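# Return the grip85 gripper to the stand's free slot

## Task

Carry the adaptive gripper (tool 'grip85') to the one empty slot of the tool stand and hang it there, fully seated; the task fails if it is not seated completely. Then unlock, withdraw the tool changer to a good distance from the tool, and leave it released with the arm clear. While grip85 is locked on, it counts as part of the arm. Nothing may be dropped or knocked off the table.

## Robot and tools

Robot: a single six-joint arm (waist, shoulder, elbow, forearm roll, wrist pitch, wrist roll) whose end carries a tool changer. Two tools exist: grip50 and grip85. Here grip85, a two-finger adaptive gripper, starts locked on and must be hung back in the stand.

Frames. The scene frame has its origin on the table top under the arm base, +z up, +y to the left when facing along +x. Results report end_effector_position (metres) and end_effector_quat_wxyz for the centre of the changer's flat face, plus linear and angular velocities; the printed position may be slightly off, especially at long reach. The face frame has z pointing outward from the arm; both grippers close along face x. grip85's grip point sits 173 mm out along face z when closed (13 mm closer when fully open).

execute_actions takes "actions": a list holding zero or one item, and optionally "pictures" (true/false). An empty list only reports state (with images). An action item has "rows" (1 to 15 rows) and "steps" (9 to 15, default 15, each 1/30 s); row i drives step i and the final row repeats. A wait item has only "steps" (up to 300), counted from the previous result, so your reply time is included.

Each row is one list of 13 numbers, each in [-1, 1], in this order: dx, dy, dz, rx, ry, rz, tool/lock, grip50_position, grip50_force_limit, grip50_speed, grip85_position, grip85_force_limit, grip85_speed. The first six are an offset, not a pose: they give the target of the changer face relative to its pose in the latest result that showed it (or, before any such result, and for later calls within the same reply, relative to where the robot is when the action begins), expressed in the face's own axes. Every row counts from that same reference, not from the row before. Scale: 1.0 = 0.6 m for dx, dy, dz and 180 degrees for the rotation vector rx, ry, rz. All-zero offsets drive back to the reference; they are not a pause. Per step the commanded pose is clipped to 70 mm and 16 degrees from the measured pose, so far targets need several actions.

lock: positive locks, negative unlocks, 0 keeps the last command; each takes about 1 s. grip85_position: +1 fully open (85 mm), pads meet near -0.8, -1 closes until blocked. grip85_force_limit: -1 about 20 N to +1 about 235 N. grip85_speed: -1 about 20 mm/s to +1 about 150 mm/s. The grip50 numbers behave similarly (50 mm open, pads touch near -0.65, up to 185 N) and matter only when grip50 is mounted. Gripper numbers act only when tool_id shows that tool and it is ready.

move takes "target" (one 13-number row, offsets as above) and "speed" (m/s, 0.002 to 0.5, default 0.25; rotation up to twice that in rad/s). It follows a straight path of 0.5 to 10 s, does not avoid obstacles, may overshoot speed near a stretched arm, and ends when everything is at rest or 5 s after the path. Its extra line reports done, off_target, moving, held or fault, any limits (paced = clipped; held = some steps blocked), and the distance to target. wait takes "seconds" (0 to 10). zoom_image takes "camera" (cam_head_left, cam_head_right or cam_wrist) and "region" [x0, y0, x1, y1] in pixels, max 504 by 504, of the 896x504 image. finished_scene takes "scene" (number of the current scene) and cannot be undone.

Result lines: tool_id (grip50, grip85, none); locked, unlocked, unlock_refused, plate_near, in_stand; gripper readings (n/a until the tool is ready) including object_status (0 moving, 1 blocked opening, 2 blocked closing, 3 at target or pads met) and position_measured counts; joint positions and torques; HELD marks steps the clearance check blocked; "pose unreachable" means the check altered the command; "Hand target" shows where the controller is heading. The last 9 steps of an action run after the result, during your reply.

Stand geometry: each slot is a fork whose arms lie 40 to 70 mm each side of the slot middle along face x, with front ends 45 mm toward the open side and tops 18 mm below a hung plate's face; 10 mm stops hold the plate. Slots are 180 mm apart. The plate mounts only with face -y aimed at the fork's open side. The changer is 63 mm wide; its contact block extends 46 mm on the -y side and the lock motor 58 mm on the +y side.

Order for returning a tool: approach from the open side along face +y with the tool raised about 20 mm (between 10 and 30 mm) above the hung height, after at least 110 mm of straight travel in line with the slot; slide in, lower until in_stand reads 1, hold still, send lock -1 and wait for unlocked to read 1. Then back the changer off the plate and move it well away. Unlocking is refused anywhere outside the stand.

Avoid: the arm is stiff, so targets even slightly past a firm contact can trigger a fault; an outside force of 144 N or a joint torque at its load limit (waist/shoulder 295, elbow 139, wrist joints 39.1 N m) stops the arm for 10 s. Approach contacts slowly, do not slam or drop the tool, and keep everything on the table. Holding loads heats motors; MOTOR HOT warns before an over-temperature stop.

Each tool is called after "Emit:" as a command line: name --argument value for each argument, lists and objects as JSON in quotes; but a table of rows of numbers goes row by row, as --pt "numbers of a row", without its own name.

## Session

Emit:
execute_actions --actions '[]'

Scene clock: 0.00 s of 6000.00 s.
end_effector_position=(+0.1030, -0.2048, +0.3420) locked=0 unlocked=1 plate_near=0 in_stand=0 unlock_refused=0 tool_id=none grip50_position_measured=n/a grip50_object_status=n/a grip85_position_measured=n/a grip85_object_status=n/a end_effector_quat_wxyz=(-0.194, +0.556, +0.791, +0.166) end_effector_velocity=(+0.000, -0.001, +0.000) end_effector_angular_velocity=(-0.001, -0.000, -0.001)
Joint positions: [-1.271 -0.234  2.395  0.023  1.497 -1.628]
Joint velocities: [-0.     0.    -0.001  0.    -0.     0.   ]
Joint torques (N m, as the joint torque sensors report them, + toward a larger angle): no reading
Hand target: +0.103, -0.205, +0.342; -0.194, +0.556, +0.791, +0.166
camera_calibration (this result's frames):
cam_wrist: T_world_to_cam=[[-0.339699, 0.786621, 0.515589, 0.0132578], [0.925418, 0.181655, 0.332571, -0.116434], [0.167947, 0.59011, -0.789661, 0.416761], [0, 0, 0, 1]] pos_world=[0.0422598, -0.235213, 0.360987]

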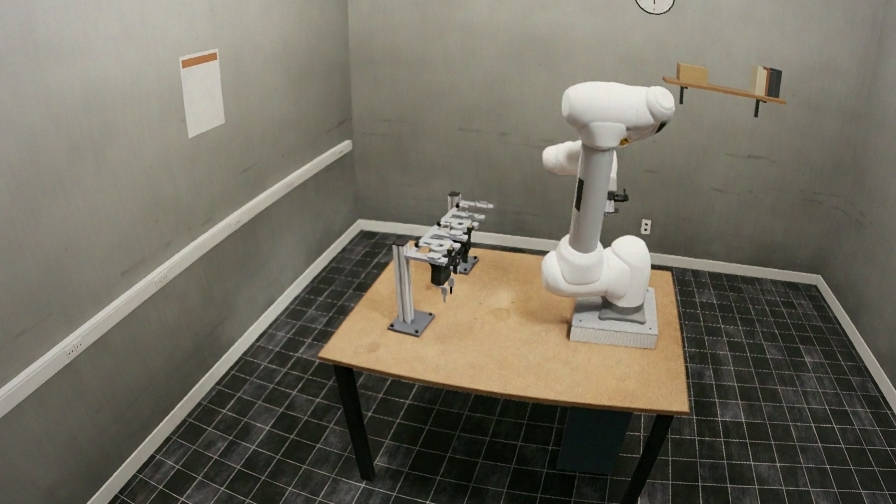

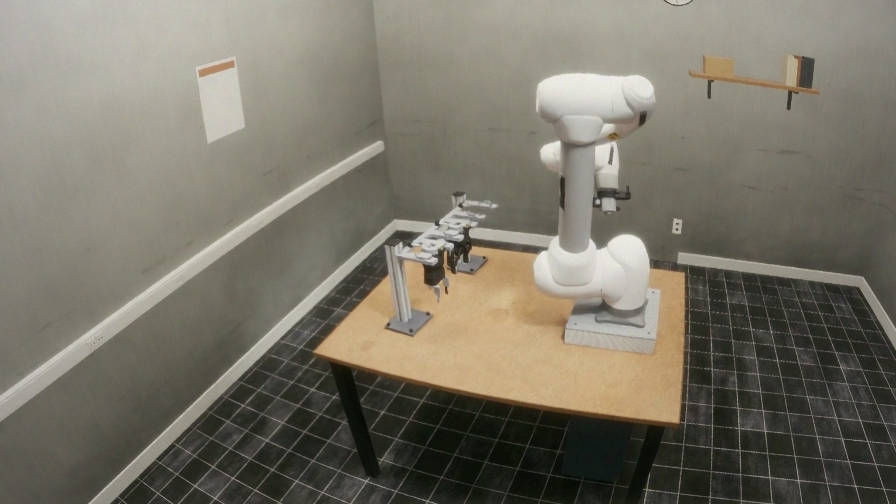

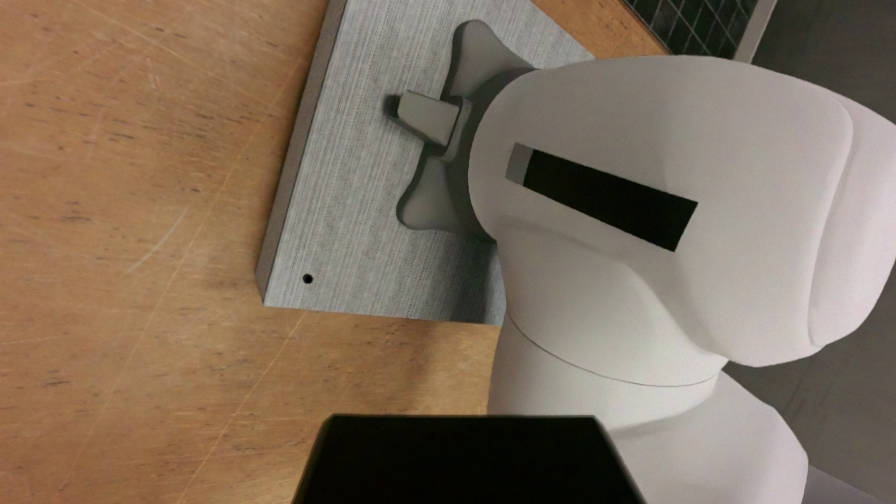

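Emit:
move --target '[0.127,0.903,-0.259,-0.020,-0.1644,0.1343,0,0,0,0,1,0,0]' --speed 0.35

Scene clock: 2.80 s of 6000.00 s.
end_effector_position=(+0.6110, -0.0399, +0.5400) locked=0 unlocked=1 plate_near=0 in_stand=0 unlock_refused=0 tool_id=none grip50_position_measured=n/a grip50_object_status=n/a grip85_position_measured=n/a grip85_object_status=n/a end_effector_quat_wxyz=(-0.000, +0.737, +0.676, +0.001) end_effector_velocity=(+0.001, +0.000, +0.000) end_effector_angular_velocity=(-0.000, -0.001, +0.000)
Joint positions: [-0.118  0.099  1.655  0.002  1.386 -0.035]
Joint velocities: [ 0.001  0.001 -0.002 -0.     0.     0.   ]
Joint torques (N m, as the joint torque sensors report them, + toward a larger angle): [  1.23 -57.82 -46.15   4.39   0.19  -0.03]
Hand target: +0.611, -0.040, +0.540; -0.000, +0.737, +0.676, +0.001
Off the commanded pose: 0.001 m, 0 deg.
Kept back: nothing.
move: done
camera_calibration (this result's frames):
cam_wrist: T_world_to_cam=[[0.0466439, 0.99841, 0.0316384, -0.0122794], [0.947085, -0.0542712, 0.316361, -0.696247], [0.317575, 0.0152079, -0.948111, 0.361612], [0, 0, 0, 1]] pos_world=[0.545139, -0.0310257, 0.563502]

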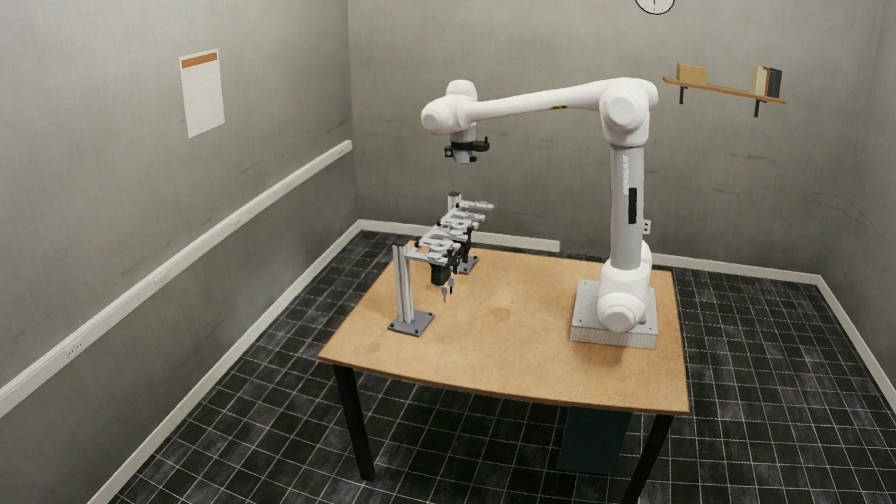

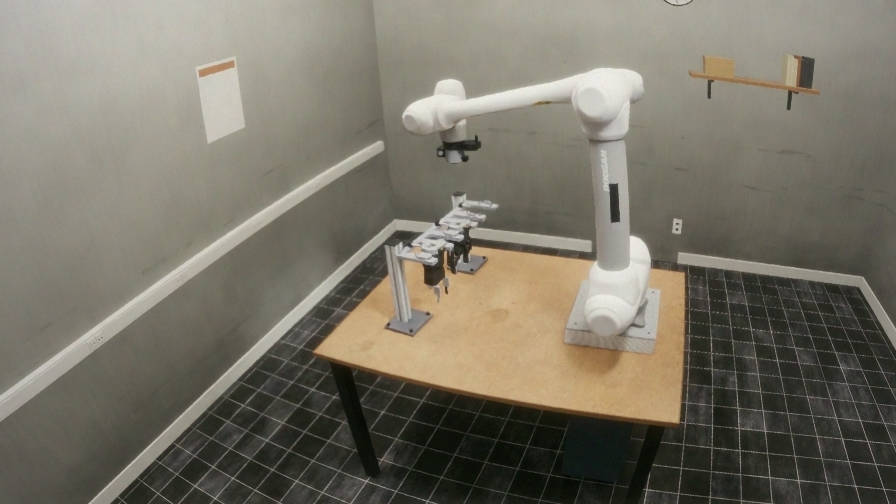

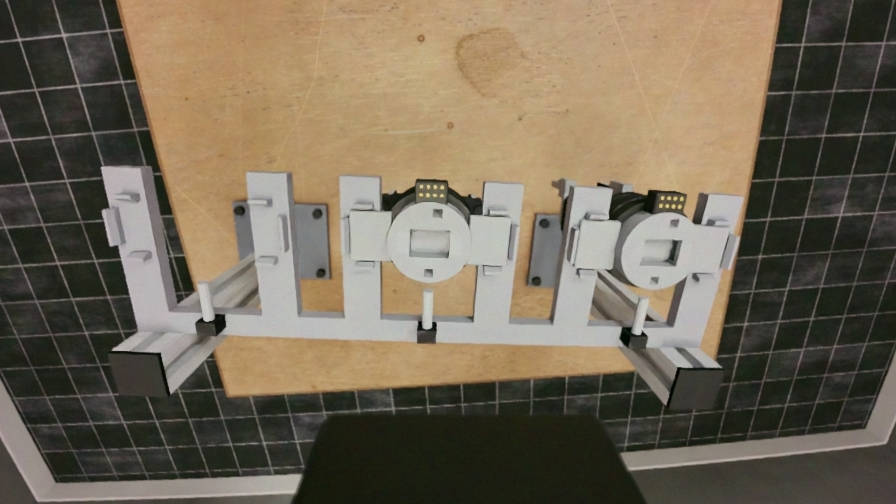

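Emit:
move --target '[-0.01,0.02,0.335,0,0,0.004,0,0,0,0,1,0,0]' --speed 0.3

Emit:
zoom_image --camera "cam_wrist" --region '[200, 200, 700, 470]'

Scene clock: 4.33 s of 6000.00 s.
end_effector_position=(+0.6224, -0.0465, +0.3390) locked=0 unlocked=1 plate_near=0 in_stand=0 unlock_refused=0 tool_id=none grip50_position_measured=n/a grip50_object_status=n/a grip85_position_measured=n/a grip85_object_status=n/a end_effector_quat_wxyz=(-0.000, +0.742, +0.671, +0.001) end_effector_velocity=(+0.000, -0.000, -0.001) end_effector_angular_velocity=(+0.000, +0.001, -0.000)
Joint positions: [-0.126  0.234  1.879  0.002  1.026 -0.032]
Joint velocities: [-0.     0.001  0.001  0.    -0.001  0.   ]
Joint torques (N m, as the joint torque sensors report them, + toward a larger angle): [  2.   -62.73 -40.03   3.87  -0.08  -0.15]
Hand target: +0.622, -0.047, +0.339; -0.000, +0.742, +0.671, +0.001
Off the commanded pose: 0.000 m, 0 deg.
Kept back: nothing.
move: done
camera_calibration (this result's frames):
cam_wrist: T_world_to_cam=[[0.059125, 0.997747, 0.0316976, -0.00764563], [0.946304, -0.0661297, 0.316441, -0.643843], [0.317824, 0.011286, -0.948082, 0.167167], [0, 0, 0, 1]] pos_world=[0.556594, -0.0368354, 0.362469]

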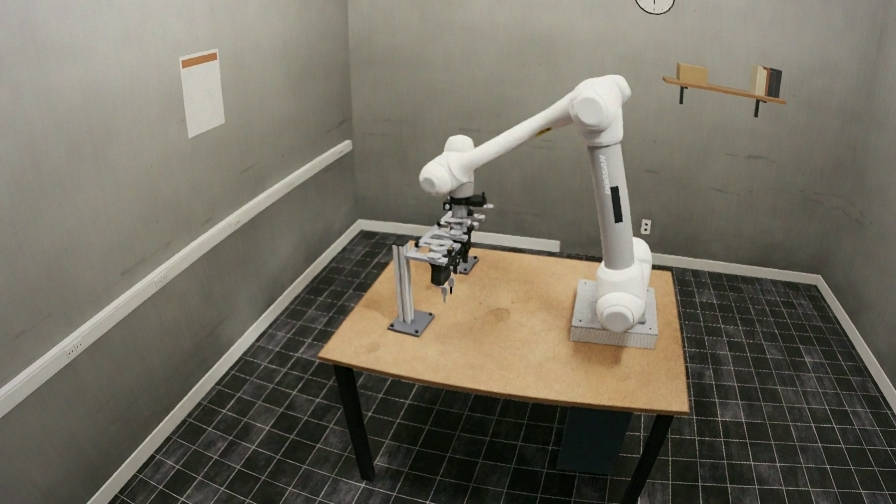

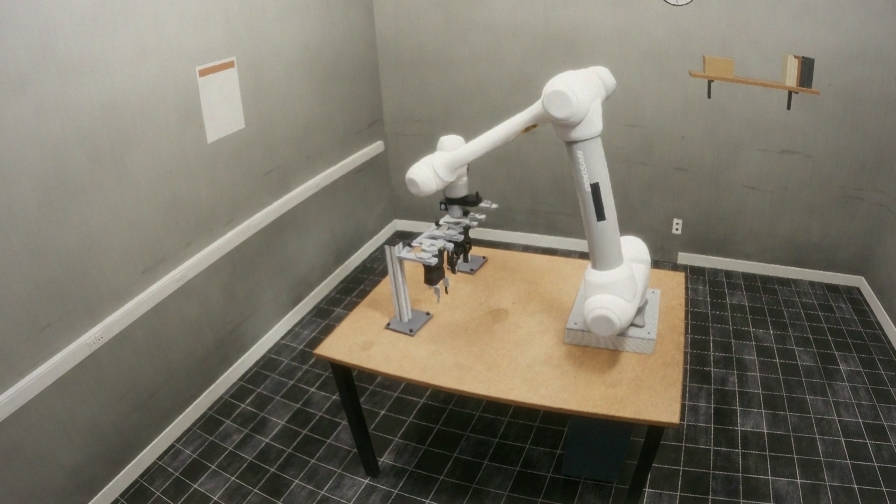

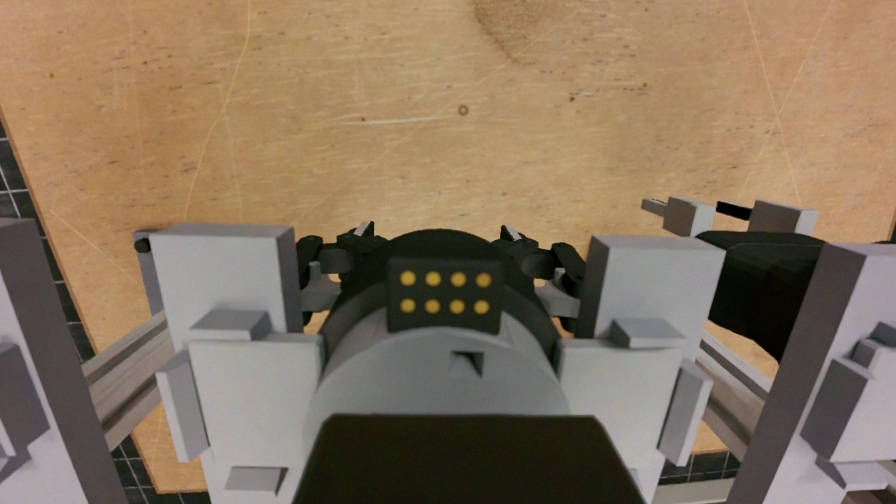

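Region (200, 200, 700, 470) of cam_wrist's 896x504 image, scaled by 1.008, with more detail than that image has; it fills the top 272 rows of this view, and the rest is white.

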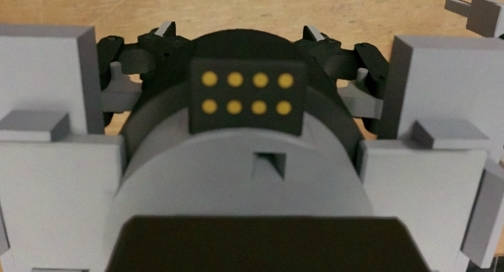

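Emit:
move --target '[0,0,0.0425,0,0,0,0,0,0,0,1,0,0]' --speed 0.06

Emit:
zoom_image --camera "cam_wrist" --region '[290, 290, 630, 450]'

Scene clock: 5.60 s of 6000.00 s.
end_effector_position=(+0.6223, -0.0465, +0.3135) locked=0 unlocked=1 plate_near=0 in_stand=0 unlock_refused=0 tool_id=none grip50_position_measured=n/a grip50_object_status=n/a grip85_position_measured=n/a grip85_object_status=n/a end_effector_quat_wxyz=(-0.000, +0.742, +0.671, +0.001) end_effector_velocity=(-0.000, +0.000, -0.001) end_effector_angular_velocity=(+0.001, +0.000, +0.000)
Joint positions: [-0.126  0.258  1.903  0.002  0.98  -0.032]
Joint velocities: [ 0.     0.     0.001  0.001 -0.001 -0.   ]
Joint torques (N m, as the joint torque sensors report them, + toward a larger angle): [  1.85 -68.27 -39.32   3.73  -0.21  -0.03]
Hand target: +0.622, -0.046, +0.313; -0.000, +0.742, +0.671, +0.001
Off the commanded pose: 0.000 m, 0 deg.
Kept back: nothing.
move: done
camera_calibration (this result's frames):
cam_wrist: T_world_to_cam=[[0.0591865, 0.997744, 0.0316682, -0.00688316], [0.946292, -0.0661789, 0.316467, -0.635776], [0.317849, 0.0112368, -0.948075, 0.142996], [0, 0, 0, 1]] pos_world=[0.556587, -0.0368142, 0.336991]

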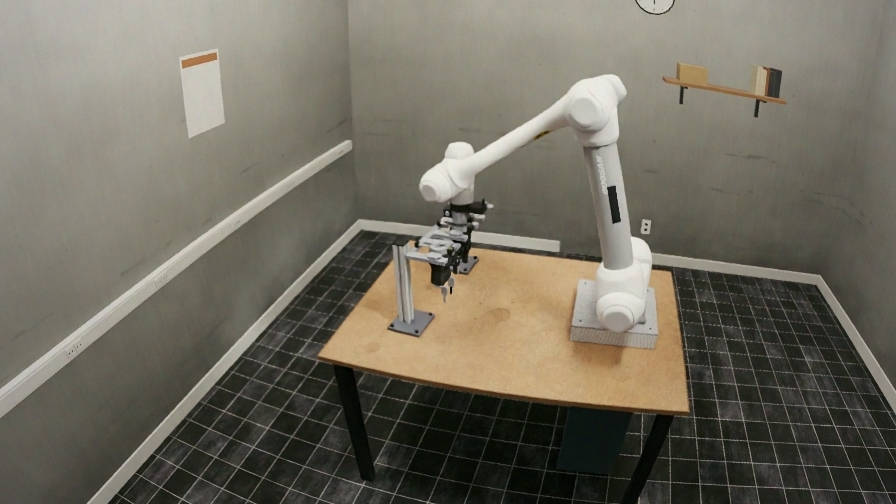

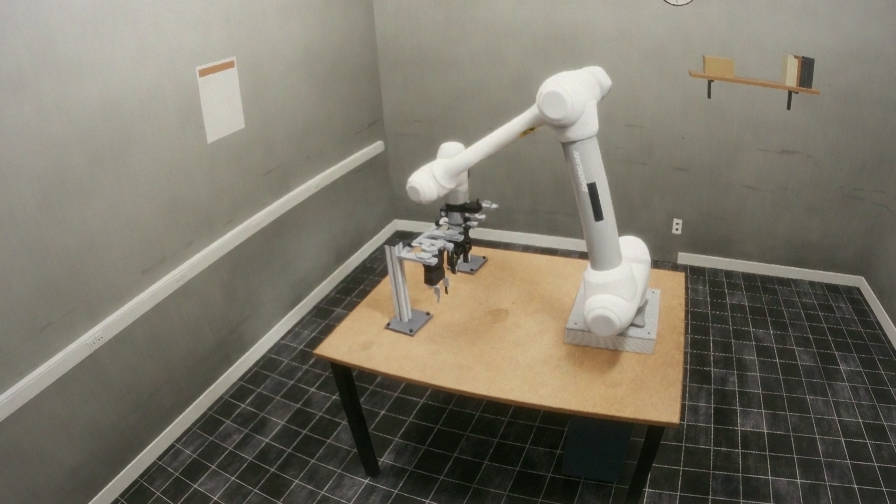

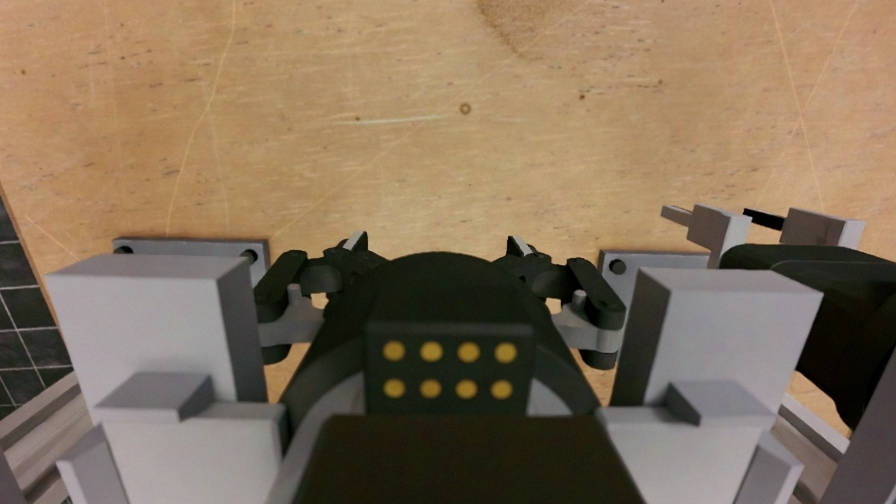

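Region (290, 290, 630, 450) of cam_wrist's 896x504 image, scaled by 1.482, with more detail than that image has; it fills the top 237 rows of this view, and the rest is white.

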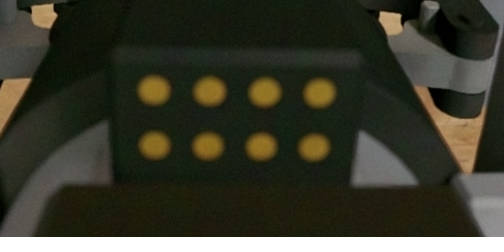

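Emit:
move --target '[-0.0016,0.0022,0.002,0,0,0.0033,0,0,0,0,1,0,0]' --speed 0.02

Scene clock: 7.50 s of 6000.00 s.
end_effector_position=(+0.6236, -0.0476, +0.3123) locked=0 unlocked=1 plate_near=0 in_stand=0 unlock_refused=0 tool_id=none grip50_position_measured=n/a grip50_object_status=n/a grip85_position_measured=n/a grip85_object_status=n/a end_effector_quat_wxyz=(-0.000, +0.745, +0.667, +0.001) end_effector_velocity=(+0.000, -0.000, -0.000) end_effector_angular_velocity=(+0.000, +0.000, -0.001)
Joint positions: [-0.127  0.261  1.901  0.002  0.978 -0.023]
Joint velocities: [-0.     0.    -0.     0.    -0.     0.001]
Joint torques (N m, as the joint torque sensors report them, + toward a larger angle): [  0.84 -67.26 -39.42   3.68   0.09  -0.13]
Hand target: +0.624, -0.048, +0.312; -0.000, +0.745, +0.667, +0.001
Off the commanded pose: 0.000 m, 0 deg.
Kept back: nothing.
move: done
camera_calibration (this result's frames):
cam_wrist: T_world_to_cam=[[0.0695235, 0.997076, 0.0317094, -0.0123345], [0.945559, -0.0759953, 0.316453, -0.636623], [0.317937, 0.0079822, -0.948078, 0.141273], [0, 0, 0, 1]] pos_world=[0.557907, -0.0372096, 0.33579]

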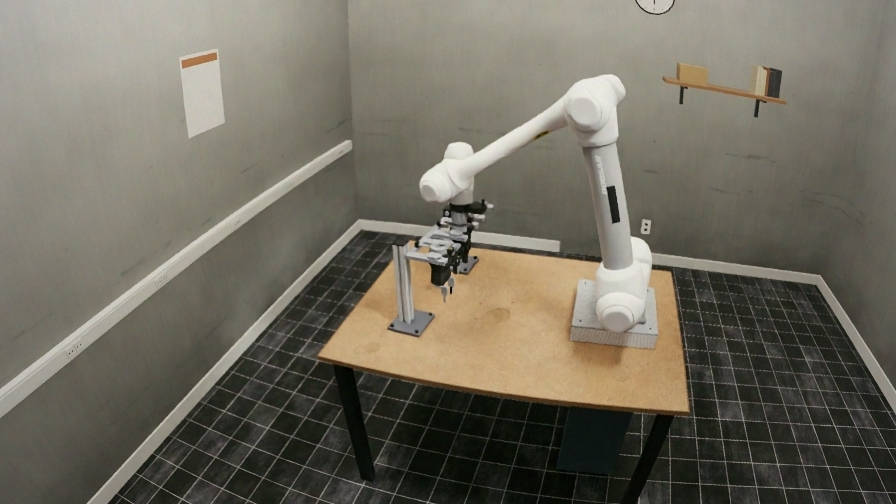

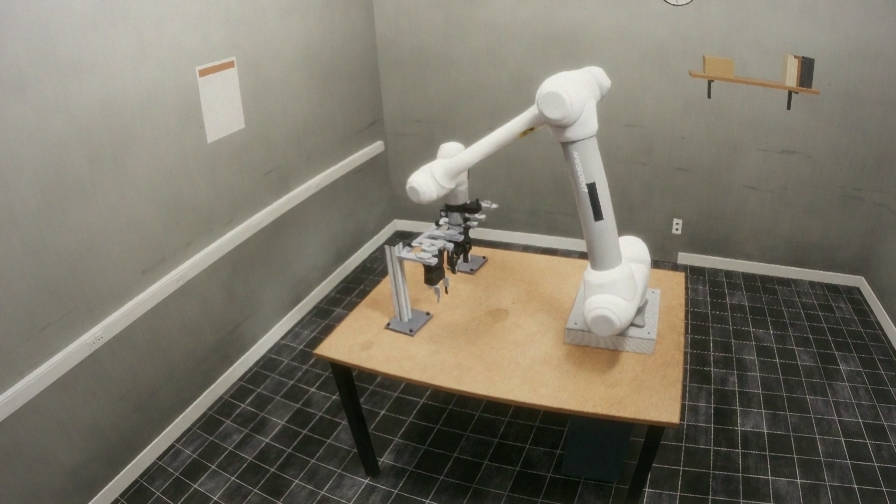

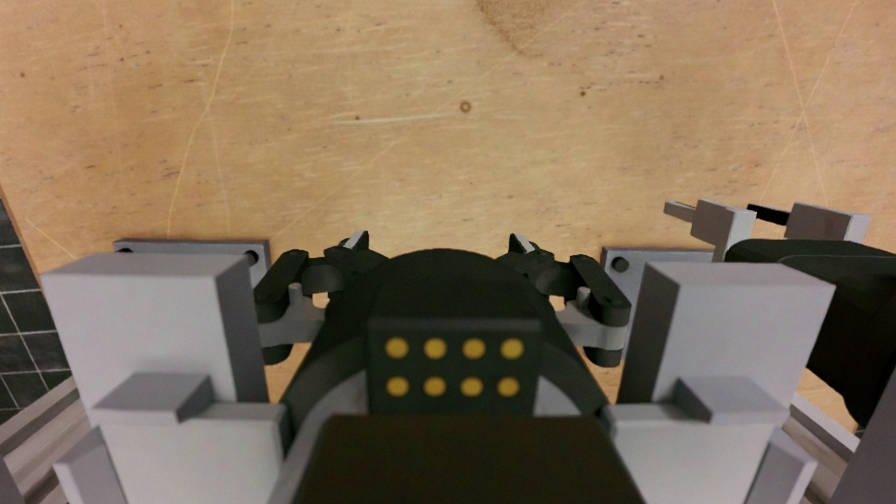

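Emit:
execute_actions --actions '[{"rows":[[0,0,0.0015,0,0,0,0,0,0,0,1,0,0],[0,0,0.003,0,0,0,0,0,0,0,1,0,0]],"steps":15}]'

Scene clock: 7.80 s of 6000.00 s.
end_effector_position=(+0.6236, -0.0476, +0.3106) locked=0 unlocked=1 plate_near=0 in_stand=0 unlock_refused=0 tool_id=none grip50_position_measured=n/a grip50_object_status=n/a grip85_position_measured=n/a grip85_object_status=n/a end_effector_quat_wxyz=(-0.000, +0.745, +0.667, +0.001) end_effector_velocity=(-0.001, +0.000, -0.002) end_effector_angular_velocity=(+0.000, +0.001, -0.000)
Joint positions: [-0.127  0.262  1.903  0.002  0.975 -0.023]
Joint velocities: [ 0.     0.002  0.003  0.    -0.003  0.   ]
Joint torques (N m, as the joint torque sensors report them, + toward a larger angle): [  2.17 -67.71 -39.77   3.7    0.2   -0.05]
Steps of this call (steps 1 to 3: nothing new was sent; steps 4 to 9: the first 6 steps of this action). Readings (end_effector_position | what the end effector reports):
4: (+0.6236, -0.0476, +0.3122) | locked=0 unlocked=1 plate_near=0 in_stand=0 unlock_refused=0 tool_id=none grip50_position_measured=n/a grip50_object_status=n/a grip85_position_measured=n/a grip85_object_status=n/a
5: (+0.6237, -0.0476, +0.3120) | locked=0 unlocked=1 plate_near=0 in_stand=0 unlock_refused=0 tool_id=none grip50_position_measured=n/a grip50_object_status=n/a grip85_position_measured=n/a grip85_object_status=n/a
7: (+0.6237, -0.0476, +0.3109) | locked=0 unlocked=1 plate_near=0 in_stand=0 unlock_refused=0 tool_id=none grip50_position_measured=n/a grip50_object_status=n/a grip85_position_measured=n/a grip85_object_status=n/a
9: the state above

Emit:
execute_actions --actions '[{"rows":[[0,0,0.0012,0,0,0,0,0,0,0,1,0,0],[0,0,0.0024,0,0,0,0,0,0,0,1,0,0]],"steps":15}]'

Scene clock: 8.30 s of 6000.00 s.
end_effector_position=(+0.6236, -0.0476, +0.3092) locked=0 unlocked=1 plate_near=0 in_stand=0 unlock_refused=0 tool_id=none grip50_position_measured=n/a grip50_object_status=n/a grip85_position_measured=n/a grip85_object_status=n/a end_effector_quat_wxyz=(-0.000, +0.745, +0.667, +0.001) end_effector_velocity=(-0.000, +0.000, -0.001) end_effector_angular_velocity=(+0.000, -0.001, +0.000)
Joint positions: [-0.127  0.264  1.904  0.002  0.972 -0.023]
Joint velocities: [ 0.     0.001  0.001  0.    -0.003 -0.   ]
Joint torques (N m, as the joint torque sensors report them, + toward a larger angle): [  2.32 -69.59 -40.3    3.74   0.03  -0.25]
Off your previous action's commanded pose: 0.000 m, 0 deg at its last step (step 9 of this call).
Steps of this call (steps 1 to 9: the last 9 steps of your previous action; steps 10 to 15: the first 6 steps of this action). Readings (end_effector_position | what the end effector reports):
10: (+0.6236, -0.0476, +0.3104) | locked=0 unlocked=1 plate_near=0 in_stand=0 unlock_refused=0 tool_id=none grip50_position_measured=n/a grip50_object_status=n/a grip85_position_measured=n/a grip85_object_status=n/a
11: (+0.6236, -0.0476, +0.3102) | locked=0 unlocked=1 plate_near=0 in_stand=0 unlock_refused=0 tool_id=none grip50_position_measured=n/a grip50_object_status=n/a grip85_position_measured=n/a grip85_object_status=n/a
13: (+0.6236, -0.0476, +0.3094) | locked=0 unlocked=1 plate_near=0 in_stand=0 unlock_refused=0 tool_id=none grip50_position_measured=n/a grip50_object_status=n/a grip85_position_measured=n/a grip85_object_status=n/a
15: the state above

Emit:
execute_actions --actions '[{"rows":[[0,0,0.0012,0,0,0,0,0,0,0,1,0,0],[0,0,0.0025,0,0,0,0,0,0,0,1,0,0]],"steps":15}]'

Scene clock: 8.80 s of 6000.00 s.
end_effector_position=(+0.6236, -0.0476, +0.3078) locked=0 unlocked=1 plate_near=0 in_stand=0 unlock_refused=0 tool_id=none grip50_position_measured=n/a grip50_object_status=n/a grip85_position_measured=n/a grip85_object_status=n/a end_effector_quat_wxyz=(-0.000, +0.745, +0.667, +0.001) end_effector_velocity=(+0.001, -0.000, -0.000) end_effector_angular_velocity=(-0.000, -0.002, -0.001)
Joint positions: [-0.127  0.265  1.905  0.002  0.97  -0.023]
Joint velocities: [-0.     0.001 -0.001  0.    -0.003  0.001]
Joint torques (N m, as the joint torque sensors report them, + toward a larger angle): [  2.77 -67.12 -39.21   3.9    0.04  -0.23]
Off your previous action's commanded pose: 0.000 m, 0 deg at its last step (step 9 of this call).
Steps of this call (steps 1 to 9: the last 9 steps of your previous action; steps 10 to 15: the first 6 steps of this action). Readings (end_effector_position | what the end effector reports):
10: (+0.6236, -0.0476, +0.3091) | locked=0 unlocked=1 plate_near=0 in_stand=0 unlock_refused=0 tool_id=none grip50_position_measured=n/a grip50_object_status=n/a grip85_position_measured=n/a grip85_object_status=n/a
11: (+0.6236, -0.0476, +0.3088) | locked=0 unlocked=1 plate_near=0 in_stand=0 unlock_refused=0 tool_id=none grip50_position_measured=n/a grip50_object_status=n/a grip85_position_measured=n/a grip85_object_status=n/a
13: (+0.6236, -0.0476, +0.3080) | locked=0 unlocked=1 plate_near=0 in_stand=0 unlock_refused=0 tool_id=none grip50_position_measured=n/a grip50_object_status=n/a grip85_position_measured=n/a grip85_object_status=n/a
15: the state above

Boss is in. Go down to 0.304 and look.

Emit:
move --target '[0,0,0.0063,0,0,0,0,0,0,0,1,0,0]' --speed 0.01

Scene clock: 9.80 s of 6000.00 s.
end_effector_position=(+0.6236, -0.0476, +0.3040) locked=0 unlocked=1 plate_near=0 in_stand=1 unlock_refused=0 tool_id=none grip50_position_measured=n/a grip50_object_status=n/a grip85_position_measured=n/a grip85_object_status=n/a end_effector_quat_wxyz=(-0.000, +0.745, +0.667, +0.001) end_effector_velocity=(-0.000, +0.000, -0.001) end_effector_angular_velocity=(+0.000, +0.001, +0.000)
Joint positions: [-0.127  0.269  1.908  0.002  0.963 -0.023]
Joint velocities: [ 0.     0.001  0.001  0.    -0.     0.   ]
Joint torques (N m, as the joint torque sensors report them, + toward a larger angle): [  1.58 -68.55 -38.8    3.85  -0.1   -0.05]
Hand target: +0.624, -0.048, +0.304; -0.000, +0.745, +0.667, +0.001
Off your previous action's commanded pose: 0.000 m, 0 deg at its last step (step 9 of this call).
Off the commanded pose: 0.000 m, 0 deg.
Kept back: nothing.
move: done
camera_calibration (this result's frames):
cam_wrist: T_world_to_cam=[[0.0695717, 0.997074, 0.0316892, -0.0120848], [0.945552, -0.0760347, 0.316465, -0.634037], [0.317948, 0.00794677, -0.948075, 0.133387], [0, 0, 0, 1]] pos_world=[0.557946, -0.0372194, 0.327494]

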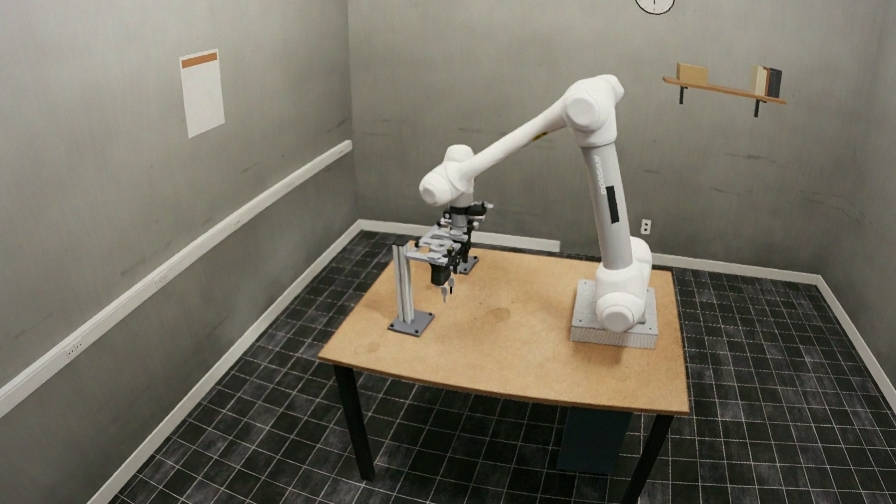

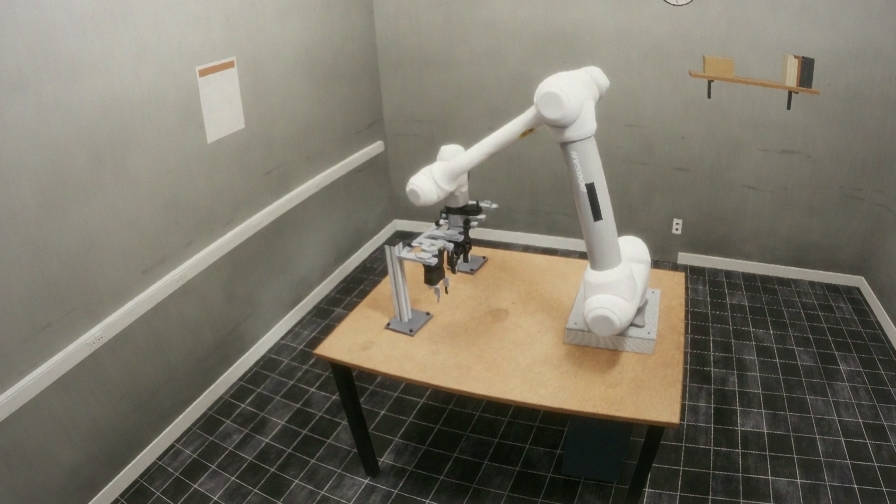

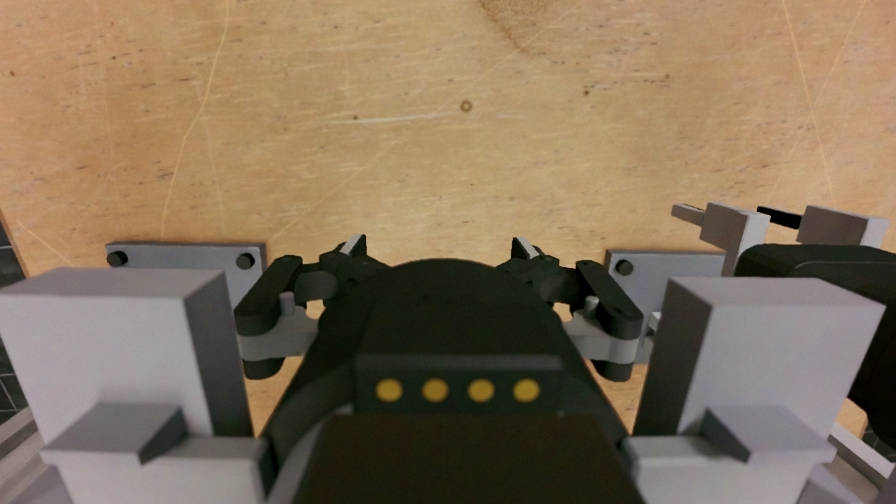

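Emit:
execute_actions --actions '[{"rows":[[-0.0002,0,0.0015,0,0,0,0,0,0,0,1,0,0],[-0.0002,0,0.003,0,0,0,0,0,0,0,1,0,0]],"steps":15}]'

Scene clock: 10.17 s of 6000.00 s.
end_effector_position=(+0.6236, -0.0477, +0.3023) locked=0 unlocked=1 plate_near=0 in_stand=1 unlock_refused=0 tool_id=none grip50_position_measured=n/a grip50_object_status=n/a grip85_position_measured=n/a grip85_object_status=n/a end_effector_quat_wxyz=(-0.000, +0.745, +0.667, +0.001) end_effector_velocity=(-0.000, -0.000, -0.002) end_effector_angular_velocity=(+0.000, +0.002, -0.000)
Joint positions: [-0.128  0.27   1.91   0.002  0.96  -0.023]
Joint velocities: [-0.     0.002  0.002 -0.    -0.002 -0.   ]
Joint torques (N m, as the joint torque sensors report them, + toward a larger angle): [  2.99 -68.35 -35.59   3.66   1.01  -0.07]
Steps of this call (steps 1 to 5: nothing new was sent; steps 6 to 11: the first 6 steps of this action). Readings (end_effector_position | what the end effector reports):
6: (+0.6236, -0.0476, +0.3039) | locked=0 unlocked=1 plate_near=0 in_stand=1 unlock_refused=0 tool_id=none grip50_position_measured=n/a grip50_object_status=n/a grip85_position_measured=n/a grip85_object_status=n/a
7: (+0.6236, -0.0476, +0.3035) | locked=0 unlocked=1 plate_near=0 in_stand=1 unlock_refused=0 tool_id=none grip50_position_measured=n/a grip50_object_status=n/a grip85_position_measured=n/a grip85_object_status=n/a
9: (+0.6236, -0.0476, +0.3025) | locked=0 unlocked=1 plate_near=0 in_stand=1 unlock_refused=0 tool_id=none grip50_position_measured=n/a grip50_object_status=n/a grip85_position_measured=n/a grip85_object_status=n/a
11: the state above

Slight outward push; follow it.

Emit:
execute_actions --actions '[{"rows":[[0,0.0005,0.0008,0,0,0,0,0,0,0,1,0,0],[0,0.0005,0.0017,0,0,0,0,0,0,0,1,0,0]],"steps":15}]'

Scene clock: 10.67 s of 6000.00 s.
end_effector_position=(+0.6239, -0.0477, +0.3013) locked=0 unlocked=1 plate_near=1 in_stand=1 unlock_refused=0 tool_id=none grip50_position_measured=n/a grip50_object_status=n/a grip85_position_measured=n/a grip85_object_status=n/a end_effector_quat_wxyz=(-0.000, +0.745, +0.667, +0.001) end_effector_velocity=(+0.000, +0.000, -0.001) end_effector_angular_velocity=(+0.000, +0.000, +0.001)
Joint positions: [-0.128  0.272  1.91   0.002  0.958 -0.023]
Joint velocities: [ 0.     0.002  0.    -0.    -0.002 -0.   ]
Joint torques (N m, as the joint torque sensors report them, + toward a larger angle): [ -0.48 -67.16 -38.15   3.36  -0.02  -0.14]
Off your previous action's commanded pose: 0.000 m, 0 deg at its last step (step 9 of this call).
Steps of this call (steps 1 to 9: the last 9 steps of your previous action; steps 10 to 15: the first 6 steps of this action). Readings (end_effector_position | what the end effector reports):
10: (+0.6236, -0.0477, +0.3022) | locked=0 unlocked=1 plate_near=0 in_stand=1 unlock_refused=0 tool_id=none grip50_position_measured=n/a grip50_object_status=n/a grip85_position_measured=n/a grip85_object_status=n/a
11: (+0.6237, -0.0477, +0.3019) | locked=0 unlocked=1 plate_near=0 in_stand=1 unlock_refused=0 tool_id=none grip50_position_measured=n/a grip50_object_status=n/a grip85_position_measured=n/a grip85_object_status=n/a
13: (+0.6239, -0.0477, +0.3014) | locked=0 unlocked=1 plate_near=0 in_stand=1 unlock_refused=0 tool_id=none grip50_position_measured=n/a grip50_object_status=n/a grip85_position_measured=n/a grip85_object_status=n/a
15: the state above

Emit:
execute_actions --actions '[{"rows":[[0,0,0.0012,0,0,0,1,0,0,0,1,0,0]],"steps":15}]'

Emit:
wait --seconds 0.6

Scene clock: 11.17 s of 6000.00 s.
end_effector_position=(+0.6239, -0.0477, +0.3006) locked=0 unlocked=0 plate_near=1 in_stand=1 unlock_refused=0 tool_id=none grip50_position_measured=n/a grip50_object_status=n/a grip85_position_measured=n/a grip85_object_status=n/a end_effector_quat_wxyz=(-0.000, +0.745, +0.667, +0.001) end_effector_velocity=(-0.000, -0.000, +0.000) end_effector_angular_velocity=(+0.000, -0.001, -0.001)
Joint positions: [-0.128  0.272  1.911  0.002  0.957 -0.023]
Joint velocities: [-0.    -0.001  0.     0.    -0.001  0.   ]
Joint torques (N m, as the joint torque sensors report them, + toward a larger angle): [  0.15 -66.63 -34.81   3.52   0.74  -0.17]
Off your previous action's commanded pose: 0.000 m, 0 deg at its last step (step 9 of this call).
Steps of this call (steps 1 to 9: the last 9 steps of your previous action; steps 10 to 15: the first 6 steps of this action). Readings (end_effector_position | what the end effector reports):
10: (+0.6239, -0.0477, +0.3012) | locked=0 unlocked=0 plate_near=1 in_stand=1 unlock_refused=0 tool_id=none grip50_position_measured=n/a grip50_object_status=n/a grip85_position_measured=n/a grip85_object_status=n/a
11: (+0.6239, -0.0477, +0.3010) | locked=0 unlocked=0 plate_near=1 in_stand=1 unlock_refused=0 tool_id=none grip50_position_measured=n/a grip50_object_status=n/a grip85_position_measured=n/a grip85_object_status=n/a
13: (+0.6239, -0.0477, +0.3007) | locked=0 unlocked=0 plate_near=1 in_stand=1 unlock_refused=0 tool_id=none grip50_position_measured=n/a grip50_object_status=n/a grip85_position_measured=n/a grip85_object_status=n/a
15: the state above

Scene clock: 12.07 s of 6000.00 s.
end_effector_position=(+0.6239, -0.0477, +0.3005) locked=1 unlocked=0 plate_near=1 in_stand=1 unlock_refused=0 tool_id=grip85 grip50_position_measured=n/a grip50_object_status=n/a grip85_position_measured=n/a grip85_object_status=n/a end_effector_quat_wxyz=(-0.000, +0.745, +0.667, +0.001) end_effector_velocity=(-0.000, +0.000, -0.000) end_effector_angular_velocity=(+0.000, +0.001, +0.000)
Joint positions: [-0.128  0.273  1.911  0.002  0.957 -0.023]
Joint velocities: [ 0.     0.001  0.     0.     0.    -0.   ]
Joint torques (N m, as the joint torque sensors report them, + toward a larger angle): [  1.02 -69.02 -40.6    4.12  -0.24  -0.13]
Hand target: +0.624, -0.048, +0.301; -0.000, +0.745, +0.667, +0.001
Off the commanded pose: 0.000 m, 0 deg.
Kept back: nothing.
Steps of this call (steps 1 to 9: the last 9 steps of your previous action; steps 10 to 27: nothing new was sent). Readings (end_effector_position | what the end effector reports):
1: (+0.6239, -0.0477, +0.3006) | locked=0 unlocked=0 plate_near=1 in_stand=1 unlock_refused=0 tool_id=none grip50_position_measured=n/a grip50_object_status=n/a grip85_position_measured=n/a grip85_object_status=n/a
2: (+0.6239, -0.0477, +0.3006) | locked=0 unlocked=0 plate_near=1 in_stand=1 unlock_refused=0 tool_id=none grip50_position_measured=n/a grip50_object_status=n/a grip85_position_measured=n/a grip85_object_status=n/a
4: (+0.6239, -0.0477, +0.3006) | locked=0 unlocked=0 plate_near=1 in_stand=1 unlock_refused=0 tool_id=none grip50_position_measured=n/a grip50_object_status=n/a grip85_position_measured=n/a grip85_object_status=n/a
8: (+0.6239, -0.0477, +0.3006) | locked=0 unlocked=0 plate_near=1 in_stand=1 unlock_refused=0 tool_id=none grip50_position_measured=n/a grip50_object_status=n/a grip85_position_measured=n/a grip85_object_status=n/a
27: the state above
camera_calibration (this result's frames):
cam_wrist: T_world_to_cam=[[0.0696951, 0.997064, 0.031713, -0.011933], [0.945559, -0.0761588, 0.316415, -0.633225], [0.317901, 0.00793399, -0.948091, 0.130058], [0, 0, 0, 1]] pos_world=[0.558238, -0.0373596, 0.324047]

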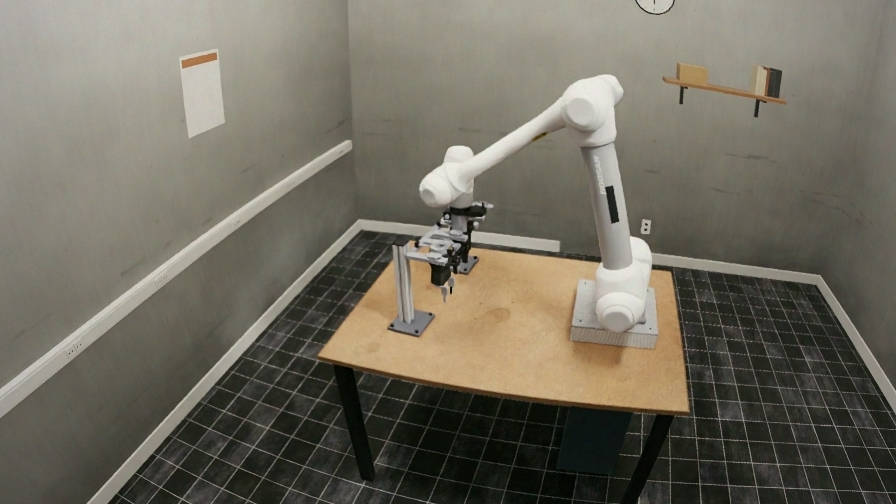

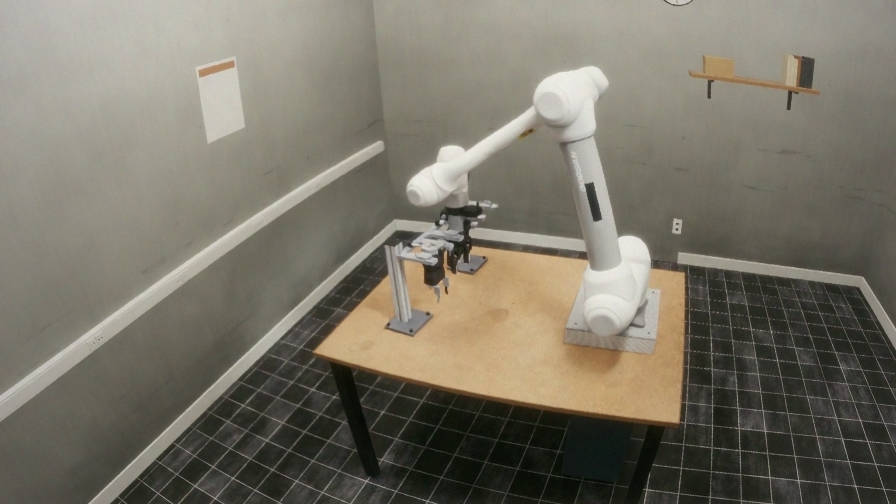

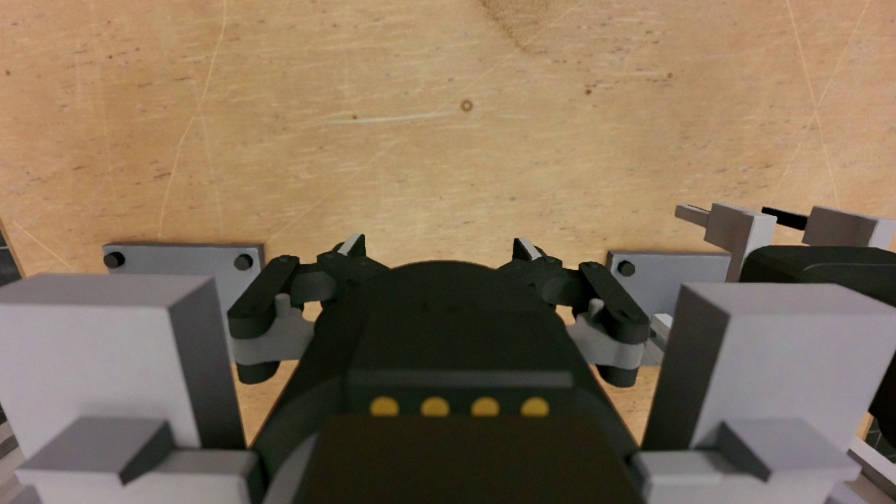

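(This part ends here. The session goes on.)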